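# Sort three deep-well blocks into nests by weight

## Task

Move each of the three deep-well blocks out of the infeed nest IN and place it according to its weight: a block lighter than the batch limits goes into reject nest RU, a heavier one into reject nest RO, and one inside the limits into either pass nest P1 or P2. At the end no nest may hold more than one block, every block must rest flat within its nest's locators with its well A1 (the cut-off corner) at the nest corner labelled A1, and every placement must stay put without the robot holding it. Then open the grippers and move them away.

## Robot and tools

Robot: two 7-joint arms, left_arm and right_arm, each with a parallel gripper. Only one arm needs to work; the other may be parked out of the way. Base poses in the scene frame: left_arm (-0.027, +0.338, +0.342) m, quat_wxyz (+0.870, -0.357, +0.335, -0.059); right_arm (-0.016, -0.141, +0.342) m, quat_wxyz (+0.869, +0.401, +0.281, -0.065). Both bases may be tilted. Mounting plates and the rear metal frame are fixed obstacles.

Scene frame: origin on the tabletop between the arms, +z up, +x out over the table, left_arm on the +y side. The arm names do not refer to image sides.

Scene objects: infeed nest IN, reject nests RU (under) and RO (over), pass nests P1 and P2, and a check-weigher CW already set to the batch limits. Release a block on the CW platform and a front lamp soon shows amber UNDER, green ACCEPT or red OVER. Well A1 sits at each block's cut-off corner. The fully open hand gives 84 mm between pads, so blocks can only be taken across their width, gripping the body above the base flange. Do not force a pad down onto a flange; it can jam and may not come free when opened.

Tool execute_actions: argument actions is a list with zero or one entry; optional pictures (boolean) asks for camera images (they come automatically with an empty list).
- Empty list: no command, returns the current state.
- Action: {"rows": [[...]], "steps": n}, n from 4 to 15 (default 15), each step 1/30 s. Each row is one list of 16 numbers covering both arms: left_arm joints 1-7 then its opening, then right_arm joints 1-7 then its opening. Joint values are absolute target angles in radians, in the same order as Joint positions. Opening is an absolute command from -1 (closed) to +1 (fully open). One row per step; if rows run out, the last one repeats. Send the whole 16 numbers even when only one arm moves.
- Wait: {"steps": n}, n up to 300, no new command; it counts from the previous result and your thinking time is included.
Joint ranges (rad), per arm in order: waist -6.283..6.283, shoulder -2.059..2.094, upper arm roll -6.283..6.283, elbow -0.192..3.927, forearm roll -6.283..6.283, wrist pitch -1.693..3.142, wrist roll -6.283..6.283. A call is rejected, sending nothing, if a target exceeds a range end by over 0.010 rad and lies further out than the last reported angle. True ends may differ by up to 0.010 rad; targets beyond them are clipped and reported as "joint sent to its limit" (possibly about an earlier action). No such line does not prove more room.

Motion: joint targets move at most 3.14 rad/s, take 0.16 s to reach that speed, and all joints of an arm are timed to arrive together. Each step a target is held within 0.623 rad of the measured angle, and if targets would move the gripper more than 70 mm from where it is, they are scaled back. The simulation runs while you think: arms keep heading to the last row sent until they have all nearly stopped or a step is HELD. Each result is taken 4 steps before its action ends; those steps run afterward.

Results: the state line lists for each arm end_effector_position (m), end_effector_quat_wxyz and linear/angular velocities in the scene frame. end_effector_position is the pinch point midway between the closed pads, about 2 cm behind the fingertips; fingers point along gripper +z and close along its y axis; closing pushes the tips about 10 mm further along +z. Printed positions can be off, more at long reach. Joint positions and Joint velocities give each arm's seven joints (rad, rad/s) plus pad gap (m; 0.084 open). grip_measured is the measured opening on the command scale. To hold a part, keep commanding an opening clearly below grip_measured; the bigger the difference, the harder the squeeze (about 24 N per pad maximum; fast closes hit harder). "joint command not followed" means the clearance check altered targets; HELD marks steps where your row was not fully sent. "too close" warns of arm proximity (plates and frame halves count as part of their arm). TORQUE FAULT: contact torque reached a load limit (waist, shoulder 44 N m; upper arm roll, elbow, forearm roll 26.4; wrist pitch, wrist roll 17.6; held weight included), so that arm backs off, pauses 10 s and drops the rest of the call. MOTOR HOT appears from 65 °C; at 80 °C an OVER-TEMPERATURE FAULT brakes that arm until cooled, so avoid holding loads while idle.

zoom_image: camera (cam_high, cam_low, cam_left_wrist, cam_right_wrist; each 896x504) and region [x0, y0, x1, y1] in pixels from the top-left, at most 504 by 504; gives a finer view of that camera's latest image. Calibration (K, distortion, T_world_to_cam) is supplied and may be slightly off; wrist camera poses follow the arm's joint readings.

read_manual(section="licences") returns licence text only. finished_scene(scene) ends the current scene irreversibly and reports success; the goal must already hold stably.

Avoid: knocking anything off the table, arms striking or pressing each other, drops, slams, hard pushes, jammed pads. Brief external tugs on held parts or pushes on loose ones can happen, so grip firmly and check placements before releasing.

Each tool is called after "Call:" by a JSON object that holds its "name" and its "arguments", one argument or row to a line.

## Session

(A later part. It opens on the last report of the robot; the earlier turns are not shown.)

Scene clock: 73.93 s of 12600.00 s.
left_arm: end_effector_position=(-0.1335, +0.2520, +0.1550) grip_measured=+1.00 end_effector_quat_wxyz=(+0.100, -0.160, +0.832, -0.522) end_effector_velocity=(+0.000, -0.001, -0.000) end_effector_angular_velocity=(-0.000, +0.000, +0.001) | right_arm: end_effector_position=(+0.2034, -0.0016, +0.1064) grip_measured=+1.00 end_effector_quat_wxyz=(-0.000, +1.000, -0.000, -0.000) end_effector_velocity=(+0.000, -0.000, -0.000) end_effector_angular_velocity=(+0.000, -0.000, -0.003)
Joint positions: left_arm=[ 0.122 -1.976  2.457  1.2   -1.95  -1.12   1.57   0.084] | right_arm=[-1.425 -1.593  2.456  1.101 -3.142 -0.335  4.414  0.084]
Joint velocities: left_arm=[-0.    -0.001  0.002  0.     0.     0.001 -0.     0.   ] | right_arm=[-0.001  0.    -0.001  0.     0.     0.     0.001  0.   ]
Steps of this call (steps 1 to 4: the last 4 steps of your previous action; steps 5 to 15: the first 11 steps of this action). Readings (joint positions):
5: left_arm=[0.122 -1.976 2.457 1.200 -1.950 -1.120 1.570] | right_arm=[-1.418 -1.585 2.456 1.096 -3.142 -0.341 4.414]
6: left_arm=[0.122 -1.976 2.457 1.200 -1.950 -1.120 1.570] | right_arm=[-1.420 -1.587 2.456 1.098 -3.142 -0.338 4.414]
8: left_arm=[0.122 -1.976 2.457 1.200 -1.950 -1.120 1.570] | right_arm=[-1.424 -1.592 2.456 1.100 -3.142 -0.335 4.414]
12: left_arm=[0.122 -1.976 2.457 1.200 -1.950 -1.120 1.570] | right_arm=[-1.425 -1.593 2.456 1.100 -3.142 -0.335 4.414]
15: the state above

In. Continue to t=.9, grip, carry.

Call:
{"name": "execute_actions", "arguments": {
  "actions": [
    {"rows":[[0.1224,-1.976,2.457,1.2,-1.95,-1.12,1.57,1,-1.4426,-1.6144,2.455,1.1122,-3.1416,-0.3185,4.4141,1]],"steps":10}
  ]
}}

Call:
{"name": "execute_actions", "arguments": {
  "actions": [
    {"rows":[[0.1224,-1.976,2.457,1.2,-1.95,-1.12,1.57,1,-1.4602,-1.6358,2.4545,1.1242,-3.1416,-0.3027,4.4141,1]]}
  ]
}}

Call:
{"name": "execute_actions", "arguments": {
  "actions": [
    {"rows":[[0.1224,-1.976,2.457,1.2,-1.95,-1.12,1.57,1,-1.4602,-1.6358,2.4545,1.1242,-3.1416,-0.3027,4.4141,0.2]]}
  ]
}}

Call:
{"name": "execute_actions", "arguments": {
  "actions": [
    {"rows":[[0.1224,-1.976,2.457,1.2,-1.95,-1.12,1.57,1,-1.425,-1.593,2.4556,1.1006,-3.1416,-0.3345,4.4141,0.2]],"steps":12}
  ]
}}

Call:
{"name": "execute_actions", "arguments": {
  "actions": [
    {"rows":[[0.1224,-1.976,2.457,1.2,-1.95,-1.12,1.57,1,-1.2869,-1.4255,2.4476,1.0551,-3.1416,-0.5059,4.4141,0.2]]}
  ]
}}

Call:
{"name": "execute_actions", "arguments": {
  "actions": [
    {"rows":[[0.1224,-1.976,2.457,1.2,-1.95,-1.12,1.57,1,-1.06,-1.52,2.5,1.15,-3.1416,-0.5844,3.4056,0.2]]}
  ]
}}

Call:
{"name": "execute_actions", "arguments": {
  "actions": [
    {"steps":12}
  ],
  "pictures": true
}}

Call:
{"name": "execute_actions", "arguments": {
  "actions": [
    {"rows":[[0.1224,-1.976,2.457,1.2,-1.95,-1.12,1.57,1,-1.0363,-1.5997,2.9096,1.1785,-3.1416,-0.5844,3.4056,0.2]]}
  ]
}}

Call:
{"name": "execute_actions", "arguments": {
  "actions": [
    {"steps":8}
  ]
}}

Call:
{"name": "execute_actions", "arguments": {
  "actions": [
    {"rows":[[0.1224,-1.976,2.457,1.2,-1.95,-1.12,1.57,1,-1.0685,-1.734,2.9065,1.2105,-3.1416,-0.478,3.4056,0.2]]}
  ]
}}

Call:
{"name": "execute_actions", "arguments": {
  "actions": [
    {"rows":[[0.1224,-1.976,2.457,1.2,-1.95,-1.12,1.57,1,-1.073,-1.753,2.906,1.2155,-3.1416,-0.4635,3.4056,0.2]]}
  ]
}}

Call:
{"name": "execute_actions", "arguments": {
  "actions": [
    {"rows":[[0.1224,-1.976,2.457,1.2,-1.95,-1.12,1.57,1,-1.0745,-1.759,2.906,1.2173,-3.1416,-0.459,3.4056,0.2]]}
  ],
  "pictures": true
}}

Scene clock: 74.70 s of 12600.00 s.
left_arm: end_effector_position=(-0.1335, +0.2520, +0.1550) grip_measured=+1.00 end_effector_quat_wxyz=(+0.100, -0.160, +0.832, -0.522) end_effector_velocity=(+0.001, -0.000, -0.000) end_effector_angular_velocity=(+0.000, -0.001, +0.000) | right_arm: end_effector_position=(+0.2030, -0.0026, +0.0963) grip_measured=+1.00 end_effector_quat_wxyz=(+0.001, +1.000, -0.000, -0.001) end_effector_velocity=(+0.001, +0.004, -0.003) end_effector_angular_velocity=(+0.009, -0.002, -0.001)
Joint positions: left_arm=[ 0.122 -1.976  2.457  1.2   -1.95  -1.12   1.57   0.084] | right_arm=[-1.443 -1.615  2.455  1.111 -3.142 -0.319  4.414  0.084]
Joint velocities: left_arm=[-0.    -0.    -0.    -0.001  0.    -0.    -0.    -0.   ] | right_arm=[-0.007 -0.008 -0.     0.011  0.001  0.009 -0.001 -0.001]
Steps of this call (steps 1 to 4: the last 4 steps of your previous action; steps 5 to 15: the robot went on to your last target; steps 16 to 17: nothing new was sent; steps 18 to 23: the first 6 steps of this action). Readings (joint positions):
18: left_arm=[0.122 -1.976 2.457 1.200 -1.950 -1.120 1.570] | right_arm=[-1.426 -1.594 2.456 1.101 -3.142 -0.334 4.414]
19: left_arm=[0.122 -1.976 2.457 1.200 -1.950 -1.120 1.570] | right_arm=[-1.430 -1.599 2.455 1.105 -3.142 -0.329 4.414]
21: left_arm=[0.122 -1.976 2.457 1.200 -1.950 -1.120 1.570] | right_arm=[-1.440 -1.612 2.455 1.111 -3.142 -0.321 4.414]
23: the state above

Scene clock: 75.20 s of 12600.00 s.
left_arm: end_effector_position=(-0.1335, +0.2520, +0.1550) grip_measured=+1.00 end_effector_quat_wxyz=(+0.100, -0.160, +0.832, -0.522) end_effector_velocity=(-0.000, -0.001, +0.001) end_effector_angular_velocity=(-0.004, -0.000, +0.000) | right_arm: end_effector_position=(+0.2031, -0.0019, +0.0870) grip_measured=+1.00 end_effector_quat_wxyz=(+0.000, +1.000, -0.000, -0.000) end_effector_velocity=(+0.000, +0.000, +0.000) end_effector_angular_velocity=(+0.001, -0.000, +0.000)
Joint positions: left_arm=[ 0.122 -1.976  2.457  1.2   -1.95  -1.12   1.57   0.084] | right_arm=[-1.46  -1.636  2.454  1.124 -3.142 -0.303  4.414  0.084]
Joint velocities: left_arm=[-0.     0.001  0.002  0.    -0.    -0.002  0.    -0.   ] | right_arm=[ 0.001  0.001 -0.    -0.001 -0.001  0.001 -0.    -0.   ]
Steps of this call (steps 1 to 4: the last 4 steps of your previous action; steps 5 to 15: the first 11 steps of this action). Readings (joint positions):
5: left_arm=[0.122 -1.976 2.457 1.200 -1.950 -1.120 1.570] | right_arm=[-1.443 -1.615 2.455 1.112 -3.142 -0.318 4.414]
6: left_arm=[0.122 -1.976 2.457 1.200 -1.950 -1.120 1.570] | right_arm=[-1.447 -1.620 2.455 1.117 -3.142 -0.313 4.414]
8: left_arm=[0.122 -1.976 2.457 1.200 -1.950 -1.120 1.570] | right_arm=[-1.458 -1.633 2.455 1.123 -3.142 -0.305 4.414]
12: left_arm=[0.122 -1.976 2.457 1.200 -1.950 -1.120 1.570] | right_arm=[-1.460 -1.636 2.455 1.124 -3.142 -0.303 4.414]
15: the state above

Scene clock: 75.70 s of 12600.00 s.
left_arm: end_effector_position=(-0.1335, +0.2520, +0.1550) grip_measured=+1.00 end_effector_quat_wxyz=(+0.100, -0.160, +0.832, -0.522) end_effector_velocity=(-0.000, +0.000, -0.001) end_effector_angular_velocity=(+0.002, +0.000, +0.000) | right_arm: end_effector_position=(+0.2032, -0.0017, +0.0871) grip_measured=+0.97 end_effector_quat_wxyz=(-0.000, +1.000, -0.000, -0.000) end_effector_velocity=(-0.000, -0.000, -0.000) end_effector_angular_velocity=(-0.000, +0.000, -0.001)
Joint positions: left_arm=[ 0.122 -1.976  2.457  1.2   -1.95  -1.12   1.57   0.084] | right_arm=[-1.46  -1.636  2.454  1.124 -3.142 -0.303  4.414  0.083]
Joint velocities: left_arm=[-0.    -0.    -0.001  0.     0.     0.001 -0.     0.   ] | right_arm=[-0.001 -0.     0.    -0.    -0.001  0.001  0.002  0.   ]
Steps of this call (steps 1 to 4: the last 4 steps of your previous action; steps 5 to 15: the first 11 steps of this action). Readings (joint positions):
5: left_arm=[0.122 -1.976 2.457 1.200 -1.950 -1.120 1.570] | right_arm=[-1.460 -1.636 2.454 1.124 -3.142 -0.303 4.414]
6: left_arm=[0.122 -1.976 2.457 1.200 -1.950 -1.120 1.570] | right_arm=[-1.460 -1.635 2.454 1.124 -3.142 -0.303 4.414]
8: left_arm=[0.122 -1.976 2.457 1.200 -1.950 -1.120 1.570] | right_arm=[-1.460 -1.635 2.454 1.124 -3.142 -0.303 4.414]
12: left_arm=[0.122 -1.976 2.457 1.200 -1.950 -1.120 1.570] | right_arm=[-1.460 -1.636 2.454 1.124 -3.142 -0.303 4.414]
15: the state above

Scene clock: 76.10 s of 12600.00 s.
left_arm: end_effector_position=(-0.1335, +0.2520, +0.1550) grip_measured=+1.00 end_effector_quat_wxyz=(+0.100, -0.160, +0.832, -0.522) end_effector_velocity=(-0.000, +0.000, -0.000) end_effector_angular_velocity=(+0.000, +0.001, +0.000) | right_arm: end_effector_position=(+0.2038, -0.0004, +0.1068) grip_measured=+0.97 end_effector_quat_wxyz=(-0.001, +1.000, -0.000, +0.000) end_effector_velocity=(-0.011, -0.030, -0.013) end_effector_angular_velocity=(-0.067, +0.024, +0.003)
Joint positions: left_arm=[ 0.122 -1.976  2.457  1.2   -1.95  -1.12   1.57   0.084] | right_arm=[-1.424 -1.592  2.456  1.102 -3.142 -0.334  4.414  0.083]
Joint velocities: left_arm=[ 0.    -0.    -0.     0.001  0.     0.    -0.     0.   ] | right_arm=[-0.018 -0.021  0.003 -0.035  0.001 -0.008 -0.001 -0.   ]
Steps of this call (steps 1 to 4: the last 4 steps of your previous action; steps 5 to 12: the first 8 steps of this action). Readings (joint positions):
5: left_arm=[0.122 -1.976 2.457 1.200 -1.950 -1.120 1.570] | right_arm=[-1.459 -1.635 2.455 1.124 -3.142 -0.304 4.414]
6: left_arm=[0.122 -1.976 2.457 1.200 -1.950 -1.120 1.570] | right_arm=[-1.454 -1.628 2.455 1.118 -3.142 -0.310 4.414]
8: left_arm=[0.122 -1.976 2.457 1.200 -1.950 -1.120 1.570] | right_arm=[-1.432 -1.602 2.456 1.103 -3.142 -0.328 4.414]
12: the state above

Scene clock: 76.60 s of 12600.00 s.
left_arm: end_effector_position=(-0.1335, +0.2520, +0.1550) grip_measured=+1.00 end_effector_quat_wxyz=(+0.100, -0.160, +0.832, -0.522) end_effector_velocity=(-0.001, +0.001, -0.000) end_effector_angular_velocity=(+0.002, +0.001, -0.001) | right_arm: end_effector_position=(+0.2045, +0.0031, +0.1901) grip_measured=+0.97 end_effector_quat_wxyz=(-0.000, +1.000, +0.000, -0.000) end_effector_velocity=(-0.014, -0.063, -0.040) end_effector_angular_velocity=(-0.159, +0.046, -0.014)
Joint positions: left_arm=[ 0.122 -1.976  2.457  1.2   -1.95  -1.12   1.57   0.084] | right_arm=[-1.287 -1.425  2.448  1.055 -3.142 -0.505  4.414  0.083]
Joint velocities: left_arm=[ 0.     0.001 -0.001  0.     0.     0.    -0.    -0.   ] | right_arm=[-0.055 -0.059 -0.005 -0.074  0.001 -0.011  0.    -0.   ]
Steps of this call (steps 1 to 4: the last 4 steps of your previous action; steps 5 to 15: the first 11 steps of this action). Readings (joint positions):
5: left_arm=[0.122 -1.976 2.457 1.200 -1.950 -1.120 1.570] | right_arm=[-1.425 -1.593 2.456 1.100 -3.142 -0.335 4.414]
6: left_arm=[0.122 -1.976 2.457 1.200 -1.950 -1.120 1.570] | right_arm=[-1.419 -1.586 2.455 1.096 -3.142 -0.346 4.414]
8: left_arm=[0.122 -1.976 2.457 1.200 -1.950 -1.120 1.570] | right_arm=[-1.370 -1.526 2.453 1.074 -3.142 -0.412 4.414]
12: left_arm=[0.122 -1.976 2.457 1.200 -1.950 -1.120 1.570] | right_arm=[-1.283 -1.421 2.448 1.065 -3.142 -0.501 4.414]
15: the state above

Scene clock: 77.10 s of 12600.00 s.
left_arm: end_effector_position=(-0.1335, +0.2520, +0.1550) grip_measured=+1.00 end_effector_quat_wxyz=(+0.100, -0.160, +0.832, -0.522) end_effector_velocity=(+0.000, -0.000, +0.001) end_effector_angular_velocity=(-0.003, -0.000, +0.000) | right_arm: end_effector_position=(+0.1889, +0.0486, +0.2301) grip_measured=+0.97 end_effector_quat_wxyz=(+0.013, +0.895, +0.439, +0.077) end_effector_velocity=(-0.029, +0.051, +0.069) end_effector_angular_velocity=(-0.421, -0.432, +3.073)
Joint positions: left_arm=[ 0.122 -1.976  2.457  1.2   -1.95  -1.12   1.57   0.084] | right_arm=[-1.089 -1.508  2.497  1.14  -3.141 -0.573  3.669  0.083]
Joint velocities: left_arm=[ 0.     0.     0.001 -0.     0.    -0.002 -0.    -0.   ] | right_arm=[ 0.375 -0.148  0.059  0.114 -0.003 -0.14  -2.838 -0.   ]
Steps of this call (steps 1 to 4: the last 4 steps of your previous action; steps 5 to 15: the first 11 steps of this action). Readings (joint positions):
5: left_arm=[0.122 -1.976 2.457 1.200 -1.950 -1.120 1.570] | right_arm=[-1.288 -1.427 2.448 1.055 -3.142 -0.506 4.413]
6: left_arm=[0.122 -1.976 2.457 1.200 -1.950 -1.120 1.570] | right_arm=[-1.285 -1.430 2.448 1.057 -3.142 -0.507 4.402]
8: left_arm=[0.122 -1.976 2.457 1.200 -1.950 -1.120 1.570] | right_arm=[-1.260 -1.444 2.451 1.071 -3.142 -0.517 4.328]
12: left_arm=[0.122 -1.976 2.457 1.200 -1.950 -1.120 1.570] | right_arm=[-1.145 -1.488 2.482 1.120 -3.141 -0.554 3.976]
15: the state above

Scene clock: 77.50 s of 12600.00 s.
left_arm: end_effector_position=(-0.1335, +0.2520, +0.1550) grip_measured=+1.00 end_effector_quat_wxyz=(+0.100, -0.160, +0.832, -0.522) end_effector_velocity=(-0.001, +0.000, +0.001) end_effector_angular_velocity=(-0.002, +0.001, -0.002) | right_arm: end_effector_position=(+0.1875, +0.0520, +0.2354) grip_measured=+0.97 end_effector_quat_wxyz=(+0.029, +0.824, +0.560, +0.085) end_effector_velocity=(-0.003, +0.003, +0.002) end_effector_angular_velocity=(+0.005, -0.001, +0.013)
Joint positions: left_arm=[ 0.122 -1.976  2.457  1.2   -1.95  -1.12   1.57   0.084] | right_arm=[-1.061 -1.52   2.499  1.149 -3.142 -0.584  3.406  0.083]
Joint velocities: left_arm=[ 0.     0.003 -0.001 -0.     0.    -0.002 -0.    -0.   ] | right_arm=[ 0.005  0.     0.007  0.005 -0.    -0.    -0.004  0.   ]
Kept back: nothing.
Steps of this call (steps 1 to 4: the last 4 steps of your previous action; steps 5 to 12: the robot went on to your last target). Readings (joint positions):
1: left_arm=[0.122 -1.976 2.457 1.200 -1.950 -1.120 1.570] | right_arm=[-1.078 -1.512 2.498 1.144 -3.141 -0.577 3.582]
2: left_arm=[0.122 -1.976 2.457 1.200 -1.950 -1.120 1.570] | right_arm=[-1.070 -1.516 2.499 1.146 -3.141 -0.580 3.511]
4: left_arm=[0.122 -1.976 2.457 1.200 -1.950 -1.120 1.570] | right_arm=[-1.062 -1.519 2.500 1.149 -3.142 -0.583 3.432]
8: left_arm=[0.122 -1.976 2.457 1.200 -1.950 -1.120 1.570] | right_arm=[-1.061 -1.520 2.499 1.149 -3.142 -0.584 3.408]
12: the state above
camera_calibration (this result's frames):
cam_left_wrist: T_world_to_cam=[[-0.163983, 0.39864, -0.902328, 0.0460227], [0.923128, 0.384487, 0.00209939, 0.0939815], [0.34777, -0.83262, -0.431045, 0.45476], [0, 0, 0, 1]] pos_world=[-0.237362, 0.324161, 0.237352]
cam_right_wrist: T_world_to_cam=[[0.923799, -0.359423, 0.131951, -0.152499], [-0.348419, -0.932043, -0.0994987, 0.201726], [0.158746, 0.0459425, -0.98625, 0.329322], [0, 0, 0, 1]] pos_world=[0.158885, 0.118075, 0.364987]

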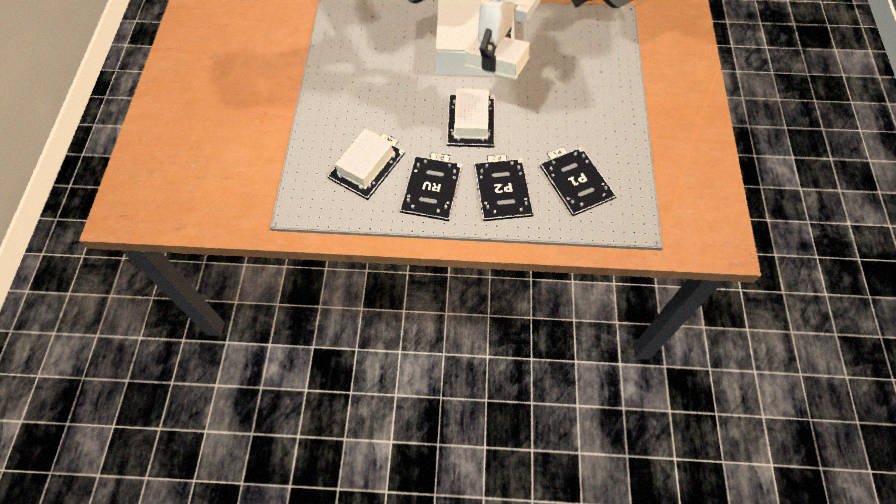

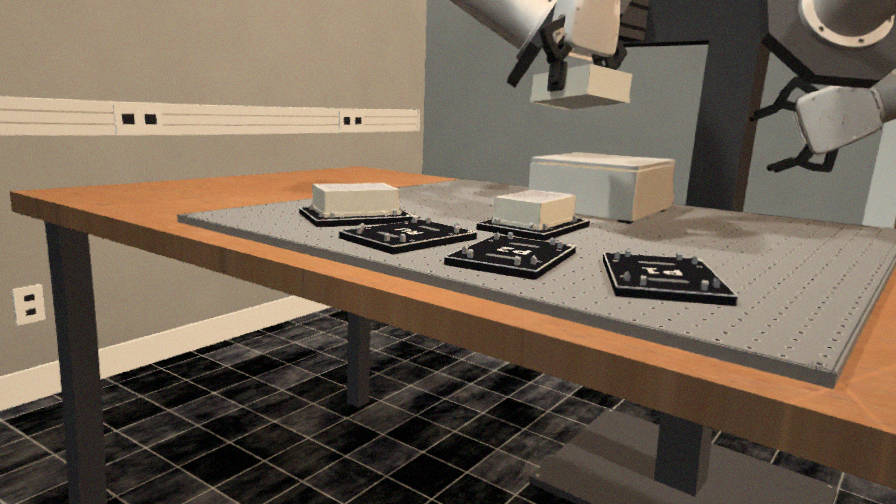

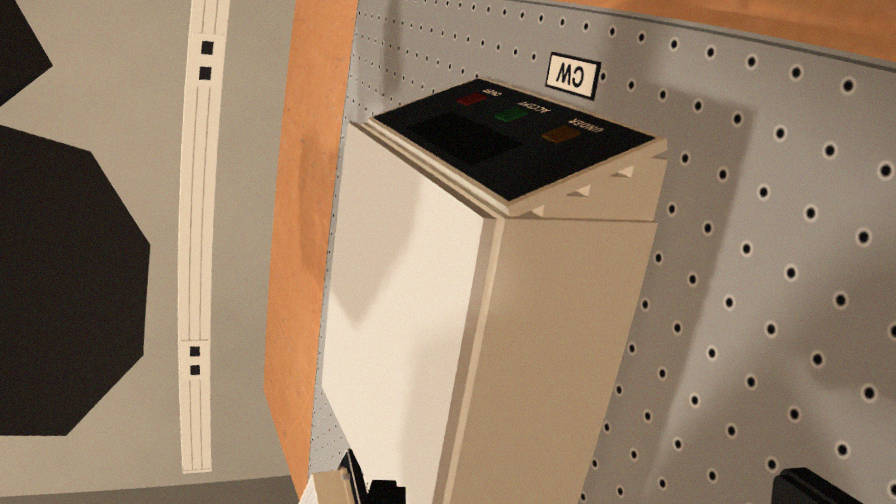

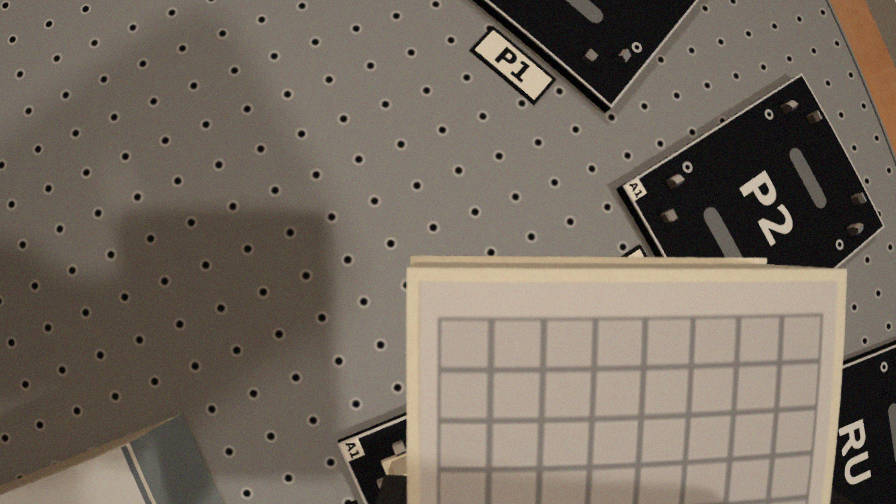

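Scene clock: 77.87 s of 12600.00 s.
left_arm: end_effector_position=(-0.1335, +0.2520, +0.1550) grip_measured=+1.00 end_effector_quat_wxyz=(+0.100, -0.160, +0.832, -0.522) end_effector_velocity=(+0.001, -0.001, +0.001) end_effector_angular_velocity=(-0.004, -0.002, +0.001) | right_arm: end_effector_position=(+0.0215, +0.0412, +0.2031) grip_measured=+0.97 end_effector_quat_wxyz=(+0.003, +0.722, +0.692, +0.011) end_effector_velocity=(-0.482, -0.128, -0.068) end_effector_angular_velocity=(-0.237, +0.434, +0.940)
Joint positions: left_arm=[ 0.122 -1.976  2.457  1.2   -1.95  -1.12   1.57   0.084] | right_arm=[-1.039 -1.591  2.861  1.175 -3.141 -0.584  3.406  0.083]
Joint velocities: left_arm=[-0.    -0.     0.003 -0.001 -0.    -0.001 -0.     0.   ] | right_arm=[ 0.079 -0.205  1.052  0.06   0.011 -0.    -0.003 -0.   ]
Steps of this call (steps 1 to 11: the first 11 steps of this action). Readings (joint positions):
1: left_arm=[0.122 -1.976 2.457 1.200 -1.950 -1.120 1.570] | right_arm=[-1.061 -1.520 2.500 1.150 -3.142 -0.584 3.406]
2: left_arm=[0.122 -1.976 2.457 1.200 -1.950 -1.120 1.570] | right_arm=[-1.061 -1.521 2.507 1.151 -3.142 -0.584 3.406]
4: left_arm=[0.122 -1.976 2.457 1.200 -1.950 -1.120 1.570] | right_arm=[-1.059 -1.532 2.567 1.156 -3.143 -0.584 3.406]
8: left_arm=[0.122 -1.976 2.457 1.200 -1.950 -1.120 1.570] | right_arm=[-1.046 -1.567 2.744 1.167 -3.141 -0.584 3.406]
11: the state above

Scene clock: 78.13 s of 12600.00 s.
left_arm: end_effector_position=(-0.1335, +0.2520, +0.1550) grip_measured=+1.00 end_effector_quat_wxyz=(+0.100, -0.160, +0.832, -0.522) end_effector_velocity=(-0.002, +0.001, +0.001) end_effector_angular_velocity=(-0.002, +0.003, -0.002) | right_arm: end_effector_position=(+0.0019, +0.0359, +0.2006) grip_measured=+0.97 end_effector_quat_wxyz=(+0.000, +0.709, +0.706, +0.001) end_effector_velocity=(-0.009, -0.002, +0.000) end_effector_angular_velocity=(-0.001, +0.010, +0.016)
Joint positions: left_arm=[ 0.122 -1.976  2.457  1.2   -1.95  -1.12   1.57   0.084] | right_arm=[-1.037 -1.599  2.905  1.179 -3.142 -0.585  3.406  0.083]
Joint velocities: left_arm=[ 0.     0.003 -0.001  0.001 -0.    -0.002  0.     0.   ] | right_arm=[ 0.002 -0.     0.019  0.001  0.002  0.001 -0.001 -0.   ]
Kept back: nothing.
Steps of this call (steps 1 to 4: the last 4 steps of your previous action; steps 5 to 8: the robot went on to your last target). Readings (joint positions):
1: left_arm=[0.122 -1.976 2.457 1.200 -1.950 -1.120 1.570] | right_arm=[-1.036 -1.596 2.891 1.177 -3.141 -0.584 3.406]
2: left_arm=[0.122 -1.976 2.457 1.200 -1.950 -1.120 1.570] | right_arm=[-1.035 -1.600 2.908 1.177 -3.140 -0.584 3.406]
4: left_arm=[0.122 -1.976 2.457 1.200 -1.950 -1.120 1.570] | right_arm=[-1.035 -1.600 2.912 1.177 -3.141 -0.585 3.406]
8: the state above

Scene clock: 78.50 s of 12600.00 s.
left_arm: end_effector_position=(-0.1335, +0.2520, +0.1550) grip_measured=+1.00 end_effector_quat_wxyz=(+0.100, -0.160, +0.832, -0.522) end_effector_velocity=(-0.001, -0.000, +0.000) end_effector_angular_velocity=(-0.001, +0.001, -0.000) | right_arm: end_effector_position=(-0.0004, +0.0359, +0.1445) grip_measured=+0.97 end_effector_quat_wxyz=(-0.001, +0.707, +0.707, +0.000) end_effector_velocity=(-0.007, +0.043, +0.027) end_effector_angular_velocity=(+0.102, +0.021, -0.002)
Joint positions: left_arm=[ 0.122 -1.976  2.457  1.2   -1.95  -1.12   1.57   0.084] | right_arm=[-1.068 -1.733  2.906  1.211 -3.142 -0.478  3.406  0.083]
Joint velocities: left_arm=[-0.     0.001  0.001  0.001 -0.    -0.    -0.    -0.   ] | right_arm=[ 0.013  0.051 -0.005  0.046 -0.002  0.005 -0.001  0.   ]
Steps of this call (steps 1 to 11: the first 11 steps of this action). Readings (joint positions):
1: left_arm=[0.122 -1.976 2.457 1.200 -1.950 -1.120 1.570] | right_arm=[-1.037 -1.600 2.906 1.179 -3.142 -0.584 3.406]
2: left_arm=[0.122 -1.976 2.457 1.200 -1.950 -1.120 1.570] | right_arm=[-1.040 -1.607 2.906 1.182 -3.142 -0.576 3.406]
4: left_arm=[0.122 -1.976 2.457 1.200 -1.950 -1.120 1.570] | right_arm=[-1.055 -1.666 2.905 1.202 -3.142 -0.526 3.406]
8: left_arm=[0.122 -1.976 2.457 1.200 -1.950 -1.120 1.570] | right_arm=[-1.070 -1.740 2.907 1.203 -3.142 -0.480 3.406]
11: the state above

Scene clock: 79.00 s of 12600.00 s.
left_arm: end_effector_position=(-0.1335, +0.2520, +0.1550) grip_measured=+1.00 end_effector_quat_wxyz=(+0.100, -0.160, +0.832, -0.522) end_effector_velocity=(+0.000, +0.000, +0.000) end_effector_angular_velocity=(+0.001, -0.001, -0.000) | right_arm: end_effector_position=(-0.0005, +0.0353, +0.1366) grip_measured=+0.97 end_effector_quat_wxyz=(-0.001, +0.707, +0.707, +0.000) end_effector_velocity=(+0.000, +0.000, +0.000) end_effector_angular_velocity=(+0.000, +0.000, -0.000)
Joint positions: left_arm=[ 0.122 -1.976  2.457  1.2   -1.95  -1.12   1.57   0.084] | right_arm=[-1.073 -1.753  2.906  1.216 -3.142 -0.464  3.406  0.083]
Joint velocities: left_arm=[-0.     0.001  0.    -0.002 -0.     0.001 -0.     0.   ] | right_arm=[-0.001  0.001 -0.001 -0.     0.001  0.    -0.001 -0.   ]
Steps of this call (steps 1 to 4: the last 4 steps of your previous action; steps 5 to 15: the first 11 steps of this action). Readings (joint positions):
5: left_arm=[0.122 -1.976 2.457 1.200 -1.950 -1.120 1.570] | right_arm=[-1.068 -1.733 2.906 1.211 -3.142 -0.477 3.406]
6: left_arm=[0.122 -1.976 2.457 1.200 -1.950 -1.120 1.570] | right_arm=[-1.070 -1.738 2.906 1.213 -3.142 -0.473 3.406]
8: left_arm=[0.122 -1.976 2.457 1.200 -1.950 -1.120 1.570] | right_arm=[-1.072 -1.750 2.906 1.215 -3.142 -0.466 3.406]
12: left_arm=[0.122 -1.976 2.457 1.200 -1.950 -1.120 1.570] | right_arm=[-1.073 -1.753 2.906 1.215 -3.142 -0.464 3.406]
15: the state above

Scene clock: 79.50 s of 12600.00 s.
left_arm: end_effector_position=(-0.1335, +0.2520, +0.1550) grip_measured=+1.00 end_effector_quat_wxyz=(+0.100, -0.160, +0.832, -0.522) end_effector_velocity=(-0.000, +0.000, +0.000) end_effector_angular_velocity=(+0.000, +0.000, -0.001) | right_arm: end_effector_position=(-0.0006, +0.0351, +0.1342) grip_measured=+0.97 end_effector_quat_wxyz=(-0.001, +0.707, +0.707, -0.000) end_effector_velocity=(-0.001, -0.000, -0.001) end_effector_angular_velocity=(+0.000, +0.001, +0.001)
Joint positions: left_arm=[ 0.122 -1.976  2.457  1.2   -1.95  -1.12   1.57   0.084] | right_arm=[-1.074 -1.758  2.906  1.217 -3.142 -0.46   3.406  0.083]
Joint velocities: left_arm=[-0.     0.001 -0.001 -0.    -0.    -0.     0.    -0.   ] | right_arm=[-0.    -0.001  0.002 -0.    -0.001  0.002  0.001  0.   ]
Steps of this call (steps 1 to 4: the last 4 steps of your previous action; steps 5 to 15: the first 11 steps of this action). Readings (joint positions):
5: left_arm=[0.122 -1.976 2.457 1.200 -1.950 -1.120 1.570] | right_arm=[-1.073 -1.753 2.906 1.216 -3.142 -0.463 3.406]
6: left_arm=[0.122 -1.976 2.457 1.200 -1.950 -1.120 1.570] | right_arm=[-1.073 -1.755 2.906 1.217 -3.142 -0.462 3.406]
8: left_arm=[0.122 -1.976 2.457 1.200 -1.950 -1.120 1.570] | right_arm=[-1.074 -1.758 2.906 1.217 -3.142 -0.460 3.406]
12: left_arm=[0.122 -1.976 2.457 1.200 -1.950 -1.120 1.570] | right_arm=[-1.074 -1.758 2.906 1.217 -3.142 -0.460 3.406]
15: the state above
camera_calibration (this result's frames):
cam_left_wrist: T_world_to_cam=[[-0.163983, 0.39864, -0.902328, 0.0460228], [0.923128, 0.384487, 0.00209968, 0.0939814], [0.34777, -0.83262, -0.431045, 0.45476], [0, 0, 0, 1]] pos_world=[-0.237362, 0.324161, 0.237352]
cam_right_wrist: T_world_to_cam=[[0.999846, 0.011651, -0.0131233, 0.0350188], [0.0117156, -0.99992, 0.00486209, 0.0988991], [-0.0130656, -0.00501509, -0.999902, 0.263696], [0, 0, 0, 1]] pos_world=[-0.0327267, 0.0998056, 0.263649]

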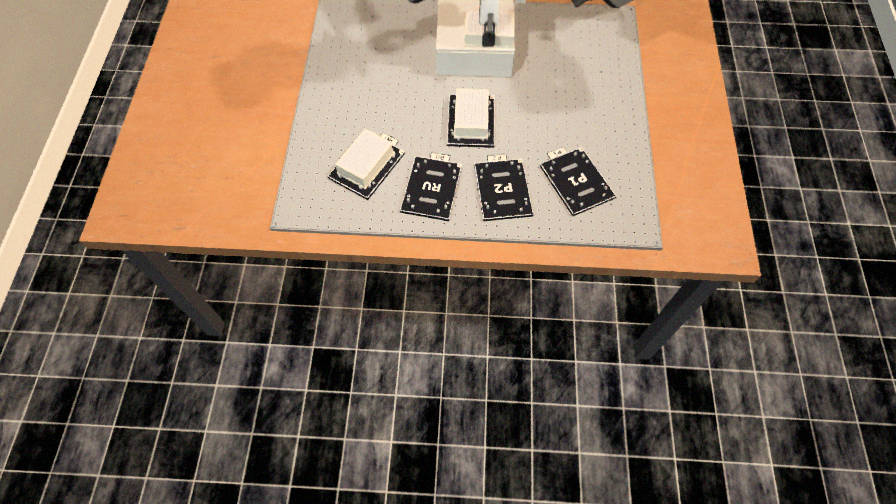

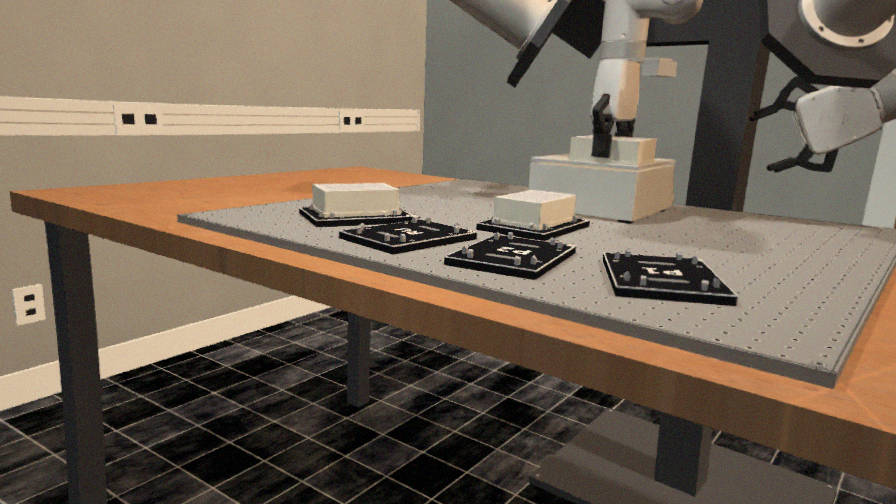

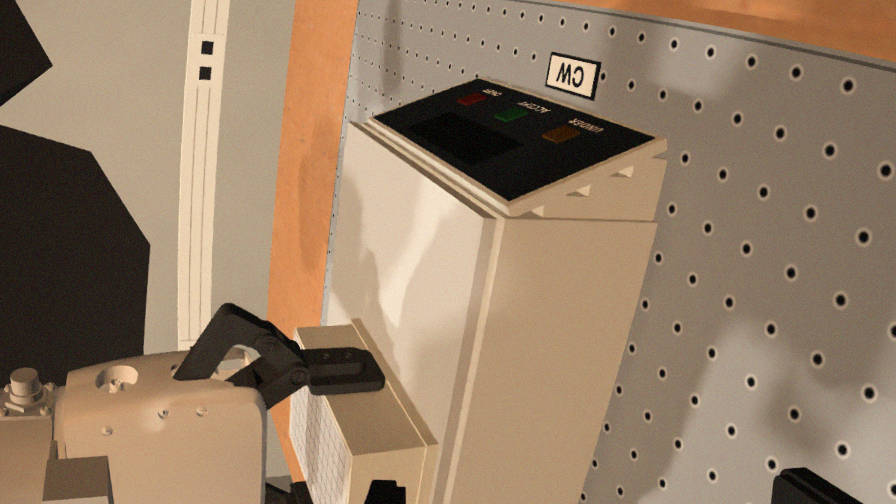

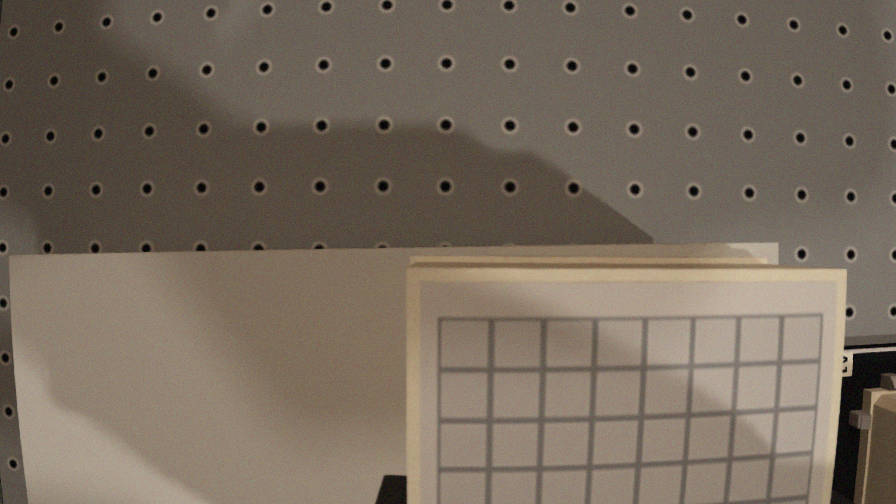

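Call:
{"name": "execute_actions", "arguments": {
  "actions": [
    {"rows":[[0.1224,-1.976,2.457,1.2,-1.95,-1.12,1.57,1,-1.0745,-1.759,2.906,1.2173,-3.1416,-0.459,3.4056,1]],"steps":15}
  ]
}}

Call:
{"name": "execute_actions", "arguments": {
  "actions": [
    {"steps":45}
  ],
  "pictures": true
}}

Scene clock: 80.87 s of 12600.00 s.
left_arm: end_effector_position=(-0.1335, +0.2520, +0.1550) grip_measured=+1.00 end_effector_quat_wxyz=(+0.100, -0.160, +0.832, -0.522) end_effector_velocity=(+0.000, -0.000, -0.001) end_effector_angular_velocity=(+0.001, -0.000, +0.001) | right_arm: end_effector_position=(-0.0006, +0.0347, +0.1337) grip_measured=+1.00 end_effector_quat_wxyz=(-0.000, +0.707, +0.707, -0.000) end_effector_velocity=(-0.002, +0.002, +0.002) end_effector_angular_velocity=(+0.004, +0.002, +0.002)
Joint positions: left_arm=[ 0.122 -1.976  2.457  1.2   -1.95  -1.12   1.57   0.084] | right_arm=[-1.075 -1.759  2.906  1.217 -3.142 -0.459  3.406  0.084]
Joint velocities: left_arm=[-0.    -0.001  0.     0.     0.     0.001 -0.     0.   ] | right_arm=[ 0.001  0.003  0.002  0.002 -0.001 -0.001  0.001 -0.   ]
Steps of this call (steps 1 to 4: the last 4 steps of your previous action; steps 5 to 15: the robot went on to your last target; steps 16 to 30: nothing new was sent; steps 31 to 41: the first 11 steps of this action). Readings (joint positions):
31: left_arm=[0.122 -1.976 2.457 1.200 -1.950 -1.120 1.570] | right_arm=[-1.074 -1.759 2.906 1.217 -3.142 -0.459 3.406]
32: left_arm=[0.122 -1.976 2.457 1.200 -1.950 -1.120 1.570] | right_arm=[-1.074 -1.759 2.906 1.217 -3.142 -0.459 3.406]
34: left_arm=[0.122 -1.976 2.457 1.200 -1.950 -1.120 1.570] | right_arm=[-1.075 -1.759 2.906 1.217 -3.142 -0.459 3.406]
38: left_arm=[0.122 -1.976 2.457 1.200 -1.950 -1.120 1.570] | right_arm=[-1.075 -1.760 2.906 1.217 -3.142 -0.459 3.406]
41: the state above

Scene clock: 82.37 s of 12600.00 s.
left_arm: end_effector_position=(-0.1335, +0.2520, +0.1550) grip_measured=+1.00 end_effector_quat_wxyz=(+0.100, -0.160, +0.832, -0.522) end_effector_velocity=(+0.001, -0.000, +0.000) end_effector_angular_velocity=(-0.001, -0.002, +0.000) | right_arm: end_effector_position=(-0.0006, +0.0349, +0.1339) grip_measured=+1.00 end_effector_quat_wxyz=(-0.001, +0.707, +0.707, -0.000) end_effector_velocity=(+0.000, -0.000, -0.000) end_effector_angular_velocity=(-0.001, -0.001, -0.001)
Joint positions: left_arm=[ 0.122 -1.976  2.457  1.2   -1.95  -1.12   1.57   0.084] | right_arm=[-1.074 -1.759  2.906  1.217 -3.142 -0.459  3.406  0.084]
Joint velocities: left_arm=[ 0.    -0.001  0.    -0.001  0.    -0.001  0.    -0.   ] | right_arm=[ 0.    -0.001 -0.    -0.    -0.    -0.     0.001 -0.   ]
Kept back: nothing.
Steps of this call (steps 1 to 4: the last 4 steps of your previous action; steps 5 to 15: the robot went on to your last target; steps 16 to 45: nothing new was sent). Readings (joint positions):
1: left_arm=[0.122 -1.976 2.457 1.200 -1.950 -1.120 1.570] | right_arm=[-1.075 -1.759 2.906 1.217 -3.142 -0.459 3.406]
2: left_arm=[0.122 -1.976 2.457 1.200 -1.950 -1.120 1.570] | right_arm=[-1.075 -1.759 2.906 1.217 -3.142 -0.459 3.406]
4: left_arm=[0.122 -1.976 2.457 1.200 -1.950 -1.120 1.570] | right_arm=[-1.075 -1.759 2.906 1.217 -3.142 -0.459 3.406]
8: left_arm=[0.122 -1.976 2.457 1.200 -1.950 -1.120 1.570] | right_arm=[-1.075 -1.759 2.906 1.217 -3.142 -0.459 3.406]
45: the state above
All arms were judged still, so your last target was given up. Only a new action makes them travel on or press farther. Fingers that are still opening or closing keep moving.
camera_calibration (this result's frames):
cam_left_wrist: T_world_to_cam=[[-0.163983, 0.39864, -0.902328, 0.0460228], [0.923128, 0.384487, 0.00209928, 0.0939815], [0.34777, -0.83262, -0.431045, 0.45476], [0, 0, 0, 1]] pos_world=[-0.237362, 0.324161, 0.237352]
cam_right_wrist: T_world_to_cam=[[0.999846, 0.0116332, -0.0131769, 0.0350259], [0.0117005, -0.999919, 0.00504473, 0.0987414], [-0.0131172, -0.00519813, -0.9999, 0.263405], [0, 0, 0, 1]] pos_world=[-0.0327207, 0.0996951, 0.263343]

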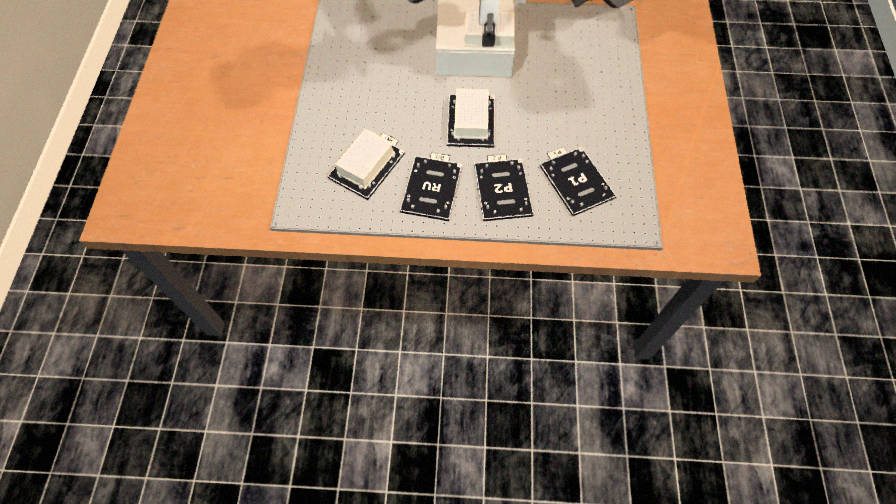

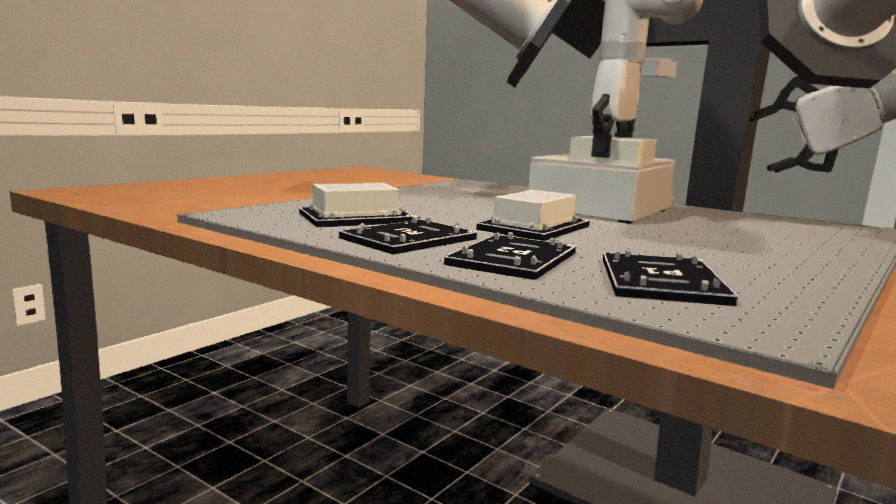

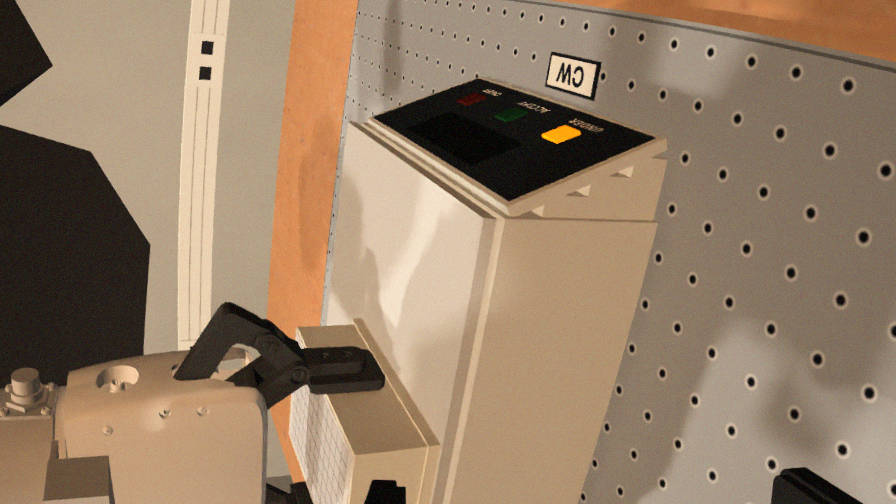

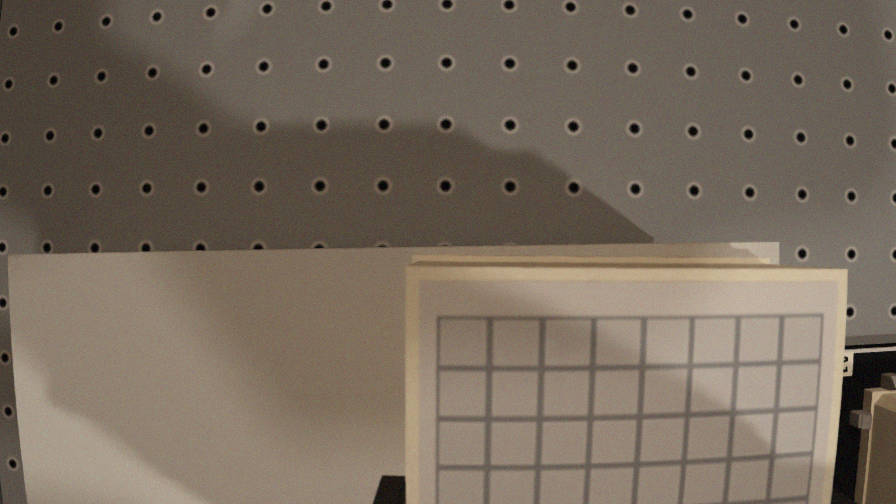

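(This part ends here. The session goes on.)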